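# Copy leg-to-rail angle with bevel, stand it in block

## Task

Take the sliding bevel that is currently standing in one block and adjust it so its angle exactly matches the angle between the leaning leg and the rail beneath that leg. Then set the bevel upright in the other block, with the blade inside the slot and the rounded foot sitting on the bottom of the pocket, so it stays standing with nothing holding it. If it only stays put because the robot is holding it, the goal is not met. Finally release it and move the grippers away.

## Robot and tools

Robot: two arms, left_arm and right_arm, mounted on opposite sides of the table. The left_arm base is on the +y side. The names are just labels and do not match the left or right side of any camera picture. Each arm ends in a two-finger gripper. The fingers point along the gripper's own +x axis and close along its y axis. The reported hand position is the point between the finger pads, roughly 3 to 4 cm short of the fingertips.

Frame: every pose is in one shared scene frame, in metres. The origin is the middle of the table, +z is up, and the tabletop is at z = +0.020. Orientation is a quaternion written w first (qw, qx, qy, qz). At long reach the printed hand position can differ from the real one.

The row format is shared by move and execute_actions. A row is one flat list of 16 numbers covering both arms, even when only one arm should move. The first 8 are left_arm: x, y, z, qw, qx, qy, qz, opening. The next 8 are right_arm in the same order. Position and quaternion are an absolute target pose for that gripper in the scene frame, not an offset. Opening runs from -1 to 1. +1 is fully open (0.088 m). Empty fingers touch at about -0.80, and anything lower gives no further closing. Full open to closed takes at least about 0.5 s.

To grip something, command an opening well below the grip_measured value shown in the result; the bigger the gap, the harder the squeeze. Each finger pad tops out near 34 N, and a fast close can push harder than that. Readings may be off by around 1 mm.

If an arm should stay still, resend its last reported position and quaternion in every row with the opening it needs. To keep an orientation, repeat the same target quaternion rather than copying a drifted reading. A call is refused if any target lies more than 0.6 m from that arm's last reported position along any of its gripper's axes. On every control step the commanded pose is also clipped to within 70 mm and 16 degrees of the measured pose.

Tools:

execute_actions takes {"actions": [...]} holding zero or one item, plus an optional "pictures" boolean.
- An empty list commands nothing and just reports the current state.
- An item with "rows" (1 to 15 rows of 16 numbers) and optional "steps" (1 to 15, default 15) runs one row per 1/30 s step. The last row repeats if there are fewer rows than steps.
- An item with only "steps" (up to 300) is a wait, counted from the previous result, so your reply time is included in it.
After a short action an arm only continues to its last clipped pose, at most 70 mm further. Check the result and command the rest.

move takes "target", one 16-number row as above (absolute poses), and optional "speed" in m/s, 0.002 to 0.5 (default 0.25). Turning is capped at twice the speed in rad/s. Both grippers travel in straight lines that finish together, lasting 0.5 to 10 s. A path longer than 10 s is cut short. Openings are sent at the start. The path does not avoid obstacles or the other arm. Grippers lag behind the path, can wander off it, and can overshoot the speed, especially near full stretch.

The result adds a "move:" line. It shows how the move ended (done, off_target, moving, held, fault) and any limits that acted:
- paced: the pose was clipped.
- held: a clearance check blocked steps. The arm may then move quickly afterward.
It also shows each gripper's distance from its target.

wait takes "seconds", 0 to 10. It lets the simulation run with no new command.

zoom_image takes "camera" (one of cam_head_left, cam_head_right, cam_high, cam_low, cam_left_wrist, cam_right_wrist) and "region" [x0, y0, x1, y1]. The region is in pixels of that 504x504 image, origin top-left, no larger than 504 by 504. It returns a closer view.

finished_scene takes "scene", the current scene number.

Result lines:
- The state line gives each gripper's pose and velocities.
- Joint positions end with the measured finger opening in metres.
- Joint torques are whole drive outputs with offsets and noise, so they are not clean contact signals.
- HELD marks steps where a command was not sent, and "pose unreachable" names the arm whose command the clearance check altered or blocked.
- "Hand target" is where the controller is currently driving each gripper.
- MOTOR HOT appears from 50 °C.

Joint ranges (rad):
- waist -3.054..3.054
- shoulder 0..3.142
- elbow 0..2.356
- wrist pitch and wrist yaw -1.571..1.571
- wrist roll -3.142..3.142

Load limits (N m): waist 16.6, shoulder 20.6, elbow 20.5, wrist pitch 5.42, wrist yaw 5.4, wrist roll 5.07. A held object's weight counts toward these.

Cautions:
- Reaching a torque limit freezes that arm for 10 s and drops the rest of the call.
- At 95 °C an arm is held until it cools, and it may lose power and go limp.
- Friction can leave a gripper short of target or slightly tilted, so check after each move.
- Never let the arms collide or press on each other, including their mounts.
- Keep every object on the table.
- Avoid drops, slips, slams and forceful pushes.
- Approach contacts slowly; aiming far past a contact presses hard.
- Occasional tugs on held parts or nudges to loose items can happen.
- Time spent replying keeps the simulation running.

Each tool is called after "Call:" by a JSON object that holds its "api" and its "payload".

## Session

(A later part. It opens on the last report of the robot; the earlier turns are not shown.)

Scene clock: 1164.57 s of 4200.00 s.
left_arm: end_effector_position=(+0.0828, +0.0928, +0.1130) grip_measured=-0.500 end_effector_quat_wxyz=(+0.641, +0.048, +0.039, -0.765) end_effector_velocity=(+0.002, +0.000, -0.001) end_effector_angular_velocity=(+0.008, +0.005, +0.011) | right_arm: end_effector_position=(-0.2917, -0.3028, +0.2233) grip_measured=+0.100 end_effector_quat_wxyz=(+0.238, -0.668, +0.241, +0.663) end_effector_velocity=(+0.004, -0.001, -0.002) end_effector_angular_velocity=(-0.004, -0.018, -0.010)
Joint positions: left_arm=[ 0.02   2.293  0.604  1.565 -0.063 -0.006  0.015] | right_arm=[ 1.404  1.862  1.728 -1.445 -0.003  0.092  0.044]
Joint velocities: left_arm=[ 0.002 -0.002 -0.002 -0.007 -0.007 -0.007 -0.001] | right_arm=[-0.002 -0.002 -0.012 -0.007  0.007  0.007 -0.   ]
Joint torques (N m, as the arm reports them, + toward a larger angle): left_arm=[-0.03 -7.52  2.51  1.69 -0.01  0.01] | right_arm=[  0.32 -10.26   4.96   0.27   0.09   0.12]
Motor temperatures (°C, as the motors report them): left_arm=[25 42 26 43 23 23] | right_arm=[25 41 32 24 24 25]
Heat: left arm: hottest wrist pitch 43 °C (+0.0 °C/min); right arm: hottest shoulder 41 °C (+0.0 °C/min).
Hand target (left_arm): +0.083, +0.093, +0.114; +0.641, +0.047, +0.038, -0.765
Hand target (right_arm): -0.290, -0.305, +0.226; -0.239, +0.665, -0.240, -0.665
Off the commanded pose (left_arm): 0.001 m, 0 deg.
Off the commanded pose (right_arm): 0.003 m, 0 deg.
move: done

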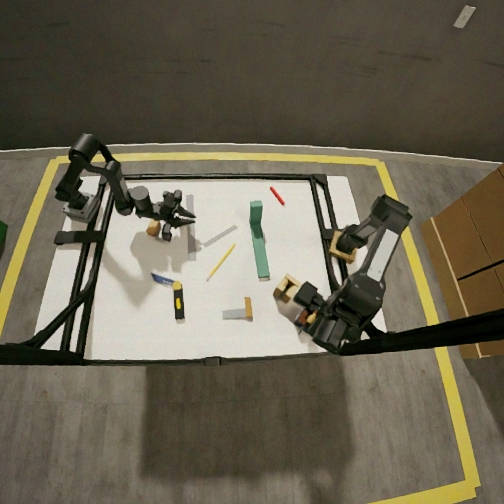

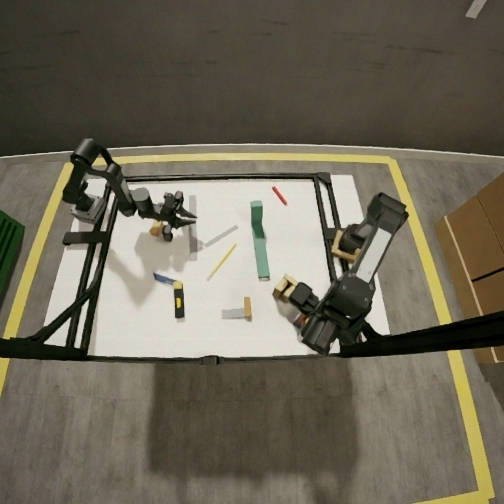

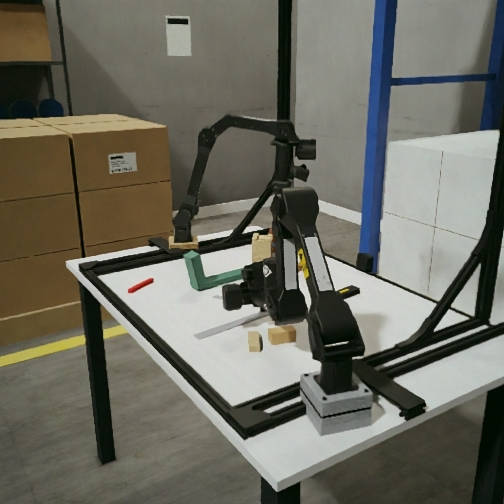

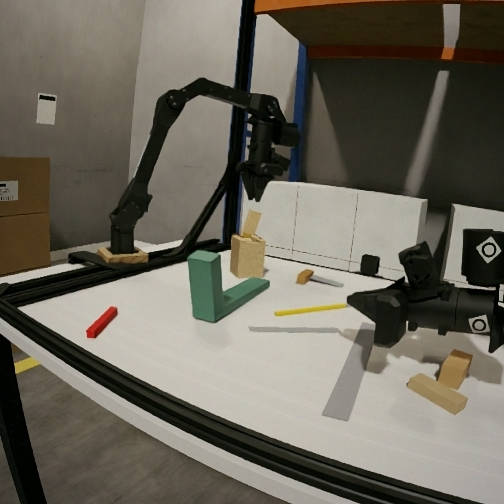

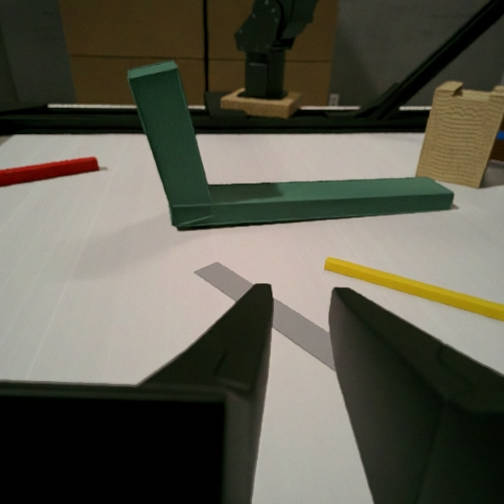

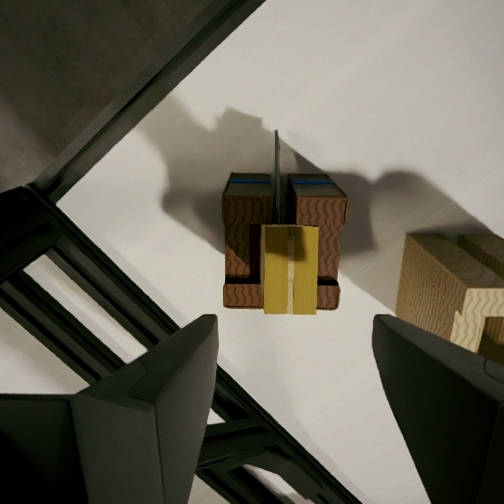

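Call:
{"api": "move", "payload": {"target": [0.0828,0.0925,0.114,0.641,0.047,0.038,-0.765,-0.5,-0.14,-0.30,0.26,0.2389,-0.6655,0.2389,0.6655,0.1], "speed": 0.1}}

Scene clock: 1171.30 s of 4200.00 s.
left_arm: end_effector_position=(+0.0828, +0.0928, +0.1131) grip_measured=-0.500 end_effector_quat_wxyz=(+0.641, +0.048, +0.039, -0.765) end_effector_velocity=(+0.000, +0.001, -0.001) end_effector_angular_velocity=(+0.010, +0.017, +0.017) | right_arm: end_effector_position=(-0.1419, -0.2966, +0.2609) grip_measured=+0.100 end_effector_quat_wxyz=(+0.239, -0.666, +0.239, +0.665) end_effector_velocity=(+0.005, -0.000, -0.001) end_effector_angular_velocity=(-0.006, -0.013, -0.005)
Joint positions: left_arm=[ 0.02   2.293  0.604  1.565 -0.063 -0.006  0.015] | right_arm=[ 1.027  1.478  1.455 -1.549  0.001 -0.285  0.044]
Joint velocities: left_arm=[-0.007 -0.002 -0.002 -0.007 -0.022 -0.022 -0.   ] | right_arm=[-0.012 -0.002 -0.007 -0.007  0.007 -0.007 -0.   ]
Joint torques (N m, as the arm reports them, + toward a larger angle): left_arm=[-0.04 -7.56  2.54  1.69 -0.01  0.01] | right_arm=[-0.31 -6.56  4.88 -0.04  0.01 -0.11]
Motor temperatures (°C, as the motors report them): left_arm=[25 42 26 43 23 23] | right_arm=[25 42 32 24 24 25]
Heat: left arm: hottest wrist pitch 43 °C (+0.0 °C/min); right arm: hottest shoulder 42 °C (+1.0 °C/min).
Hand target (left_arm): +0.083, +0.092, +0.114; +0.641, +0.047, +0.038, -0.765
Hand target (right_arm): -0.139, -0.299, +0.261; -0.239, +0.667, -0.239, -0.664
Off the commanded pose (left_arm): 0.001 m, 0 deg.
Off the commanded pose (right_arm): 0.004 m, 0 deg.
After step 90, 1.77 s passed at rest.
move: done

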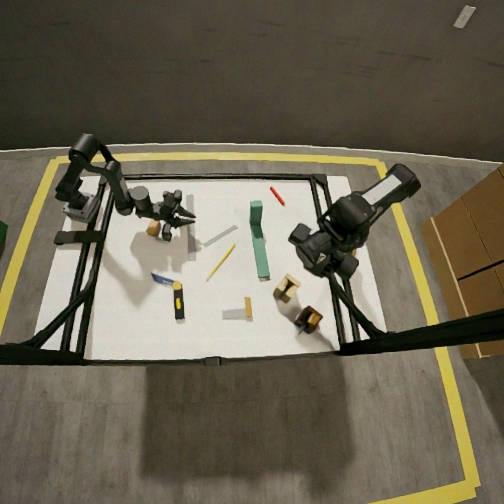

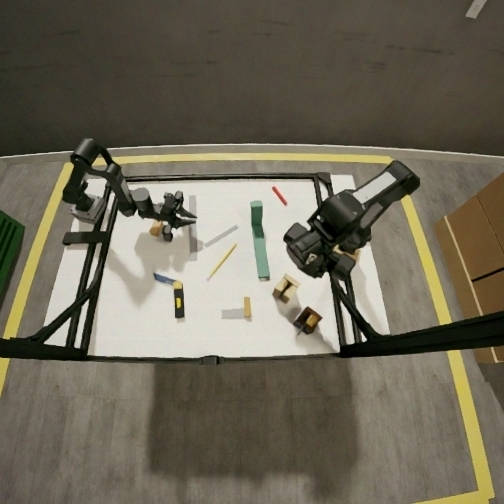

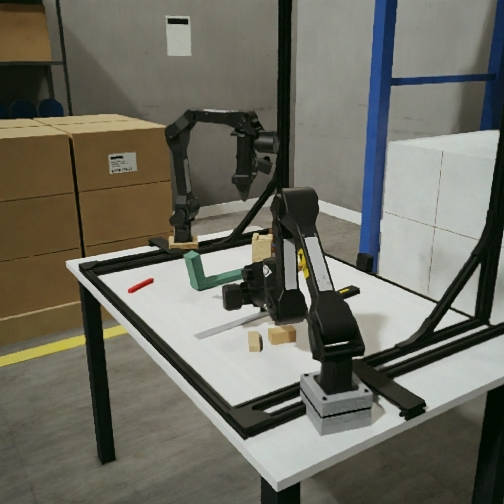

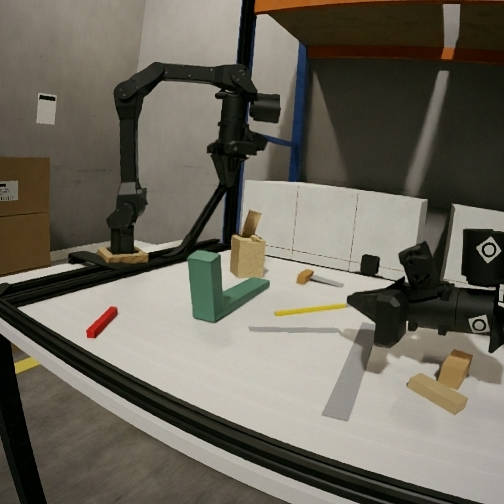

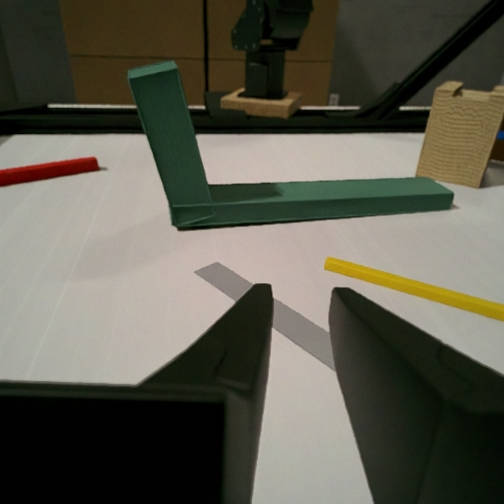

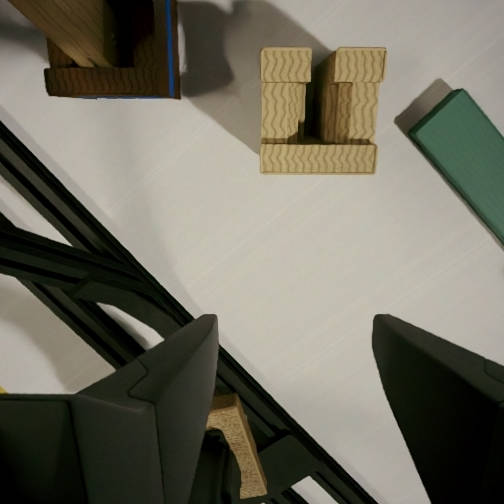

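Call:
{"api": "zoom_image", "payload": {"camera": "cam_low", "region": [200, 180, 320, 300]}}

Call:
{"api": "zoom_image", "payload": {"camera": "cam_head_left", "region": [250, 260, 350, 360]}}

Region (200, 180, 320, 300) of cam_low's 504x504 image, scaled by 4.200, with more detail than that image has.

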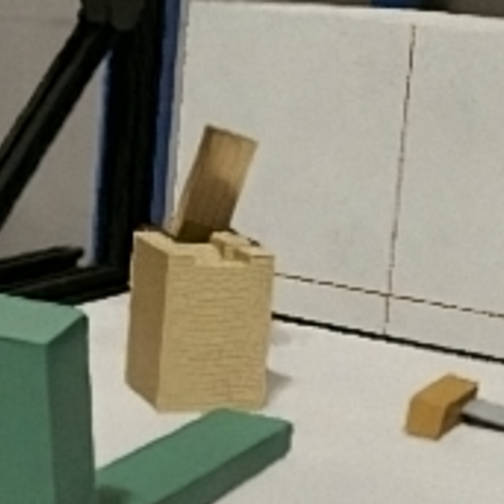

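Region (250, 260, 350, 360) of cam_head_left's 504x504 image, scaled by 5.040, with more detail than that image has.

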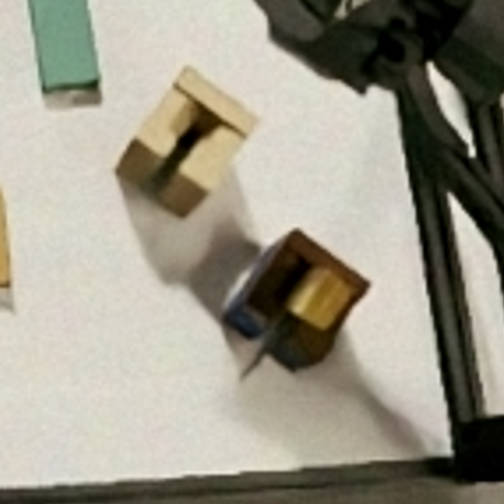

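Call:
{"api": "finished_scene", "payload": {"scene": 2}}

The scene is finished: the task was done.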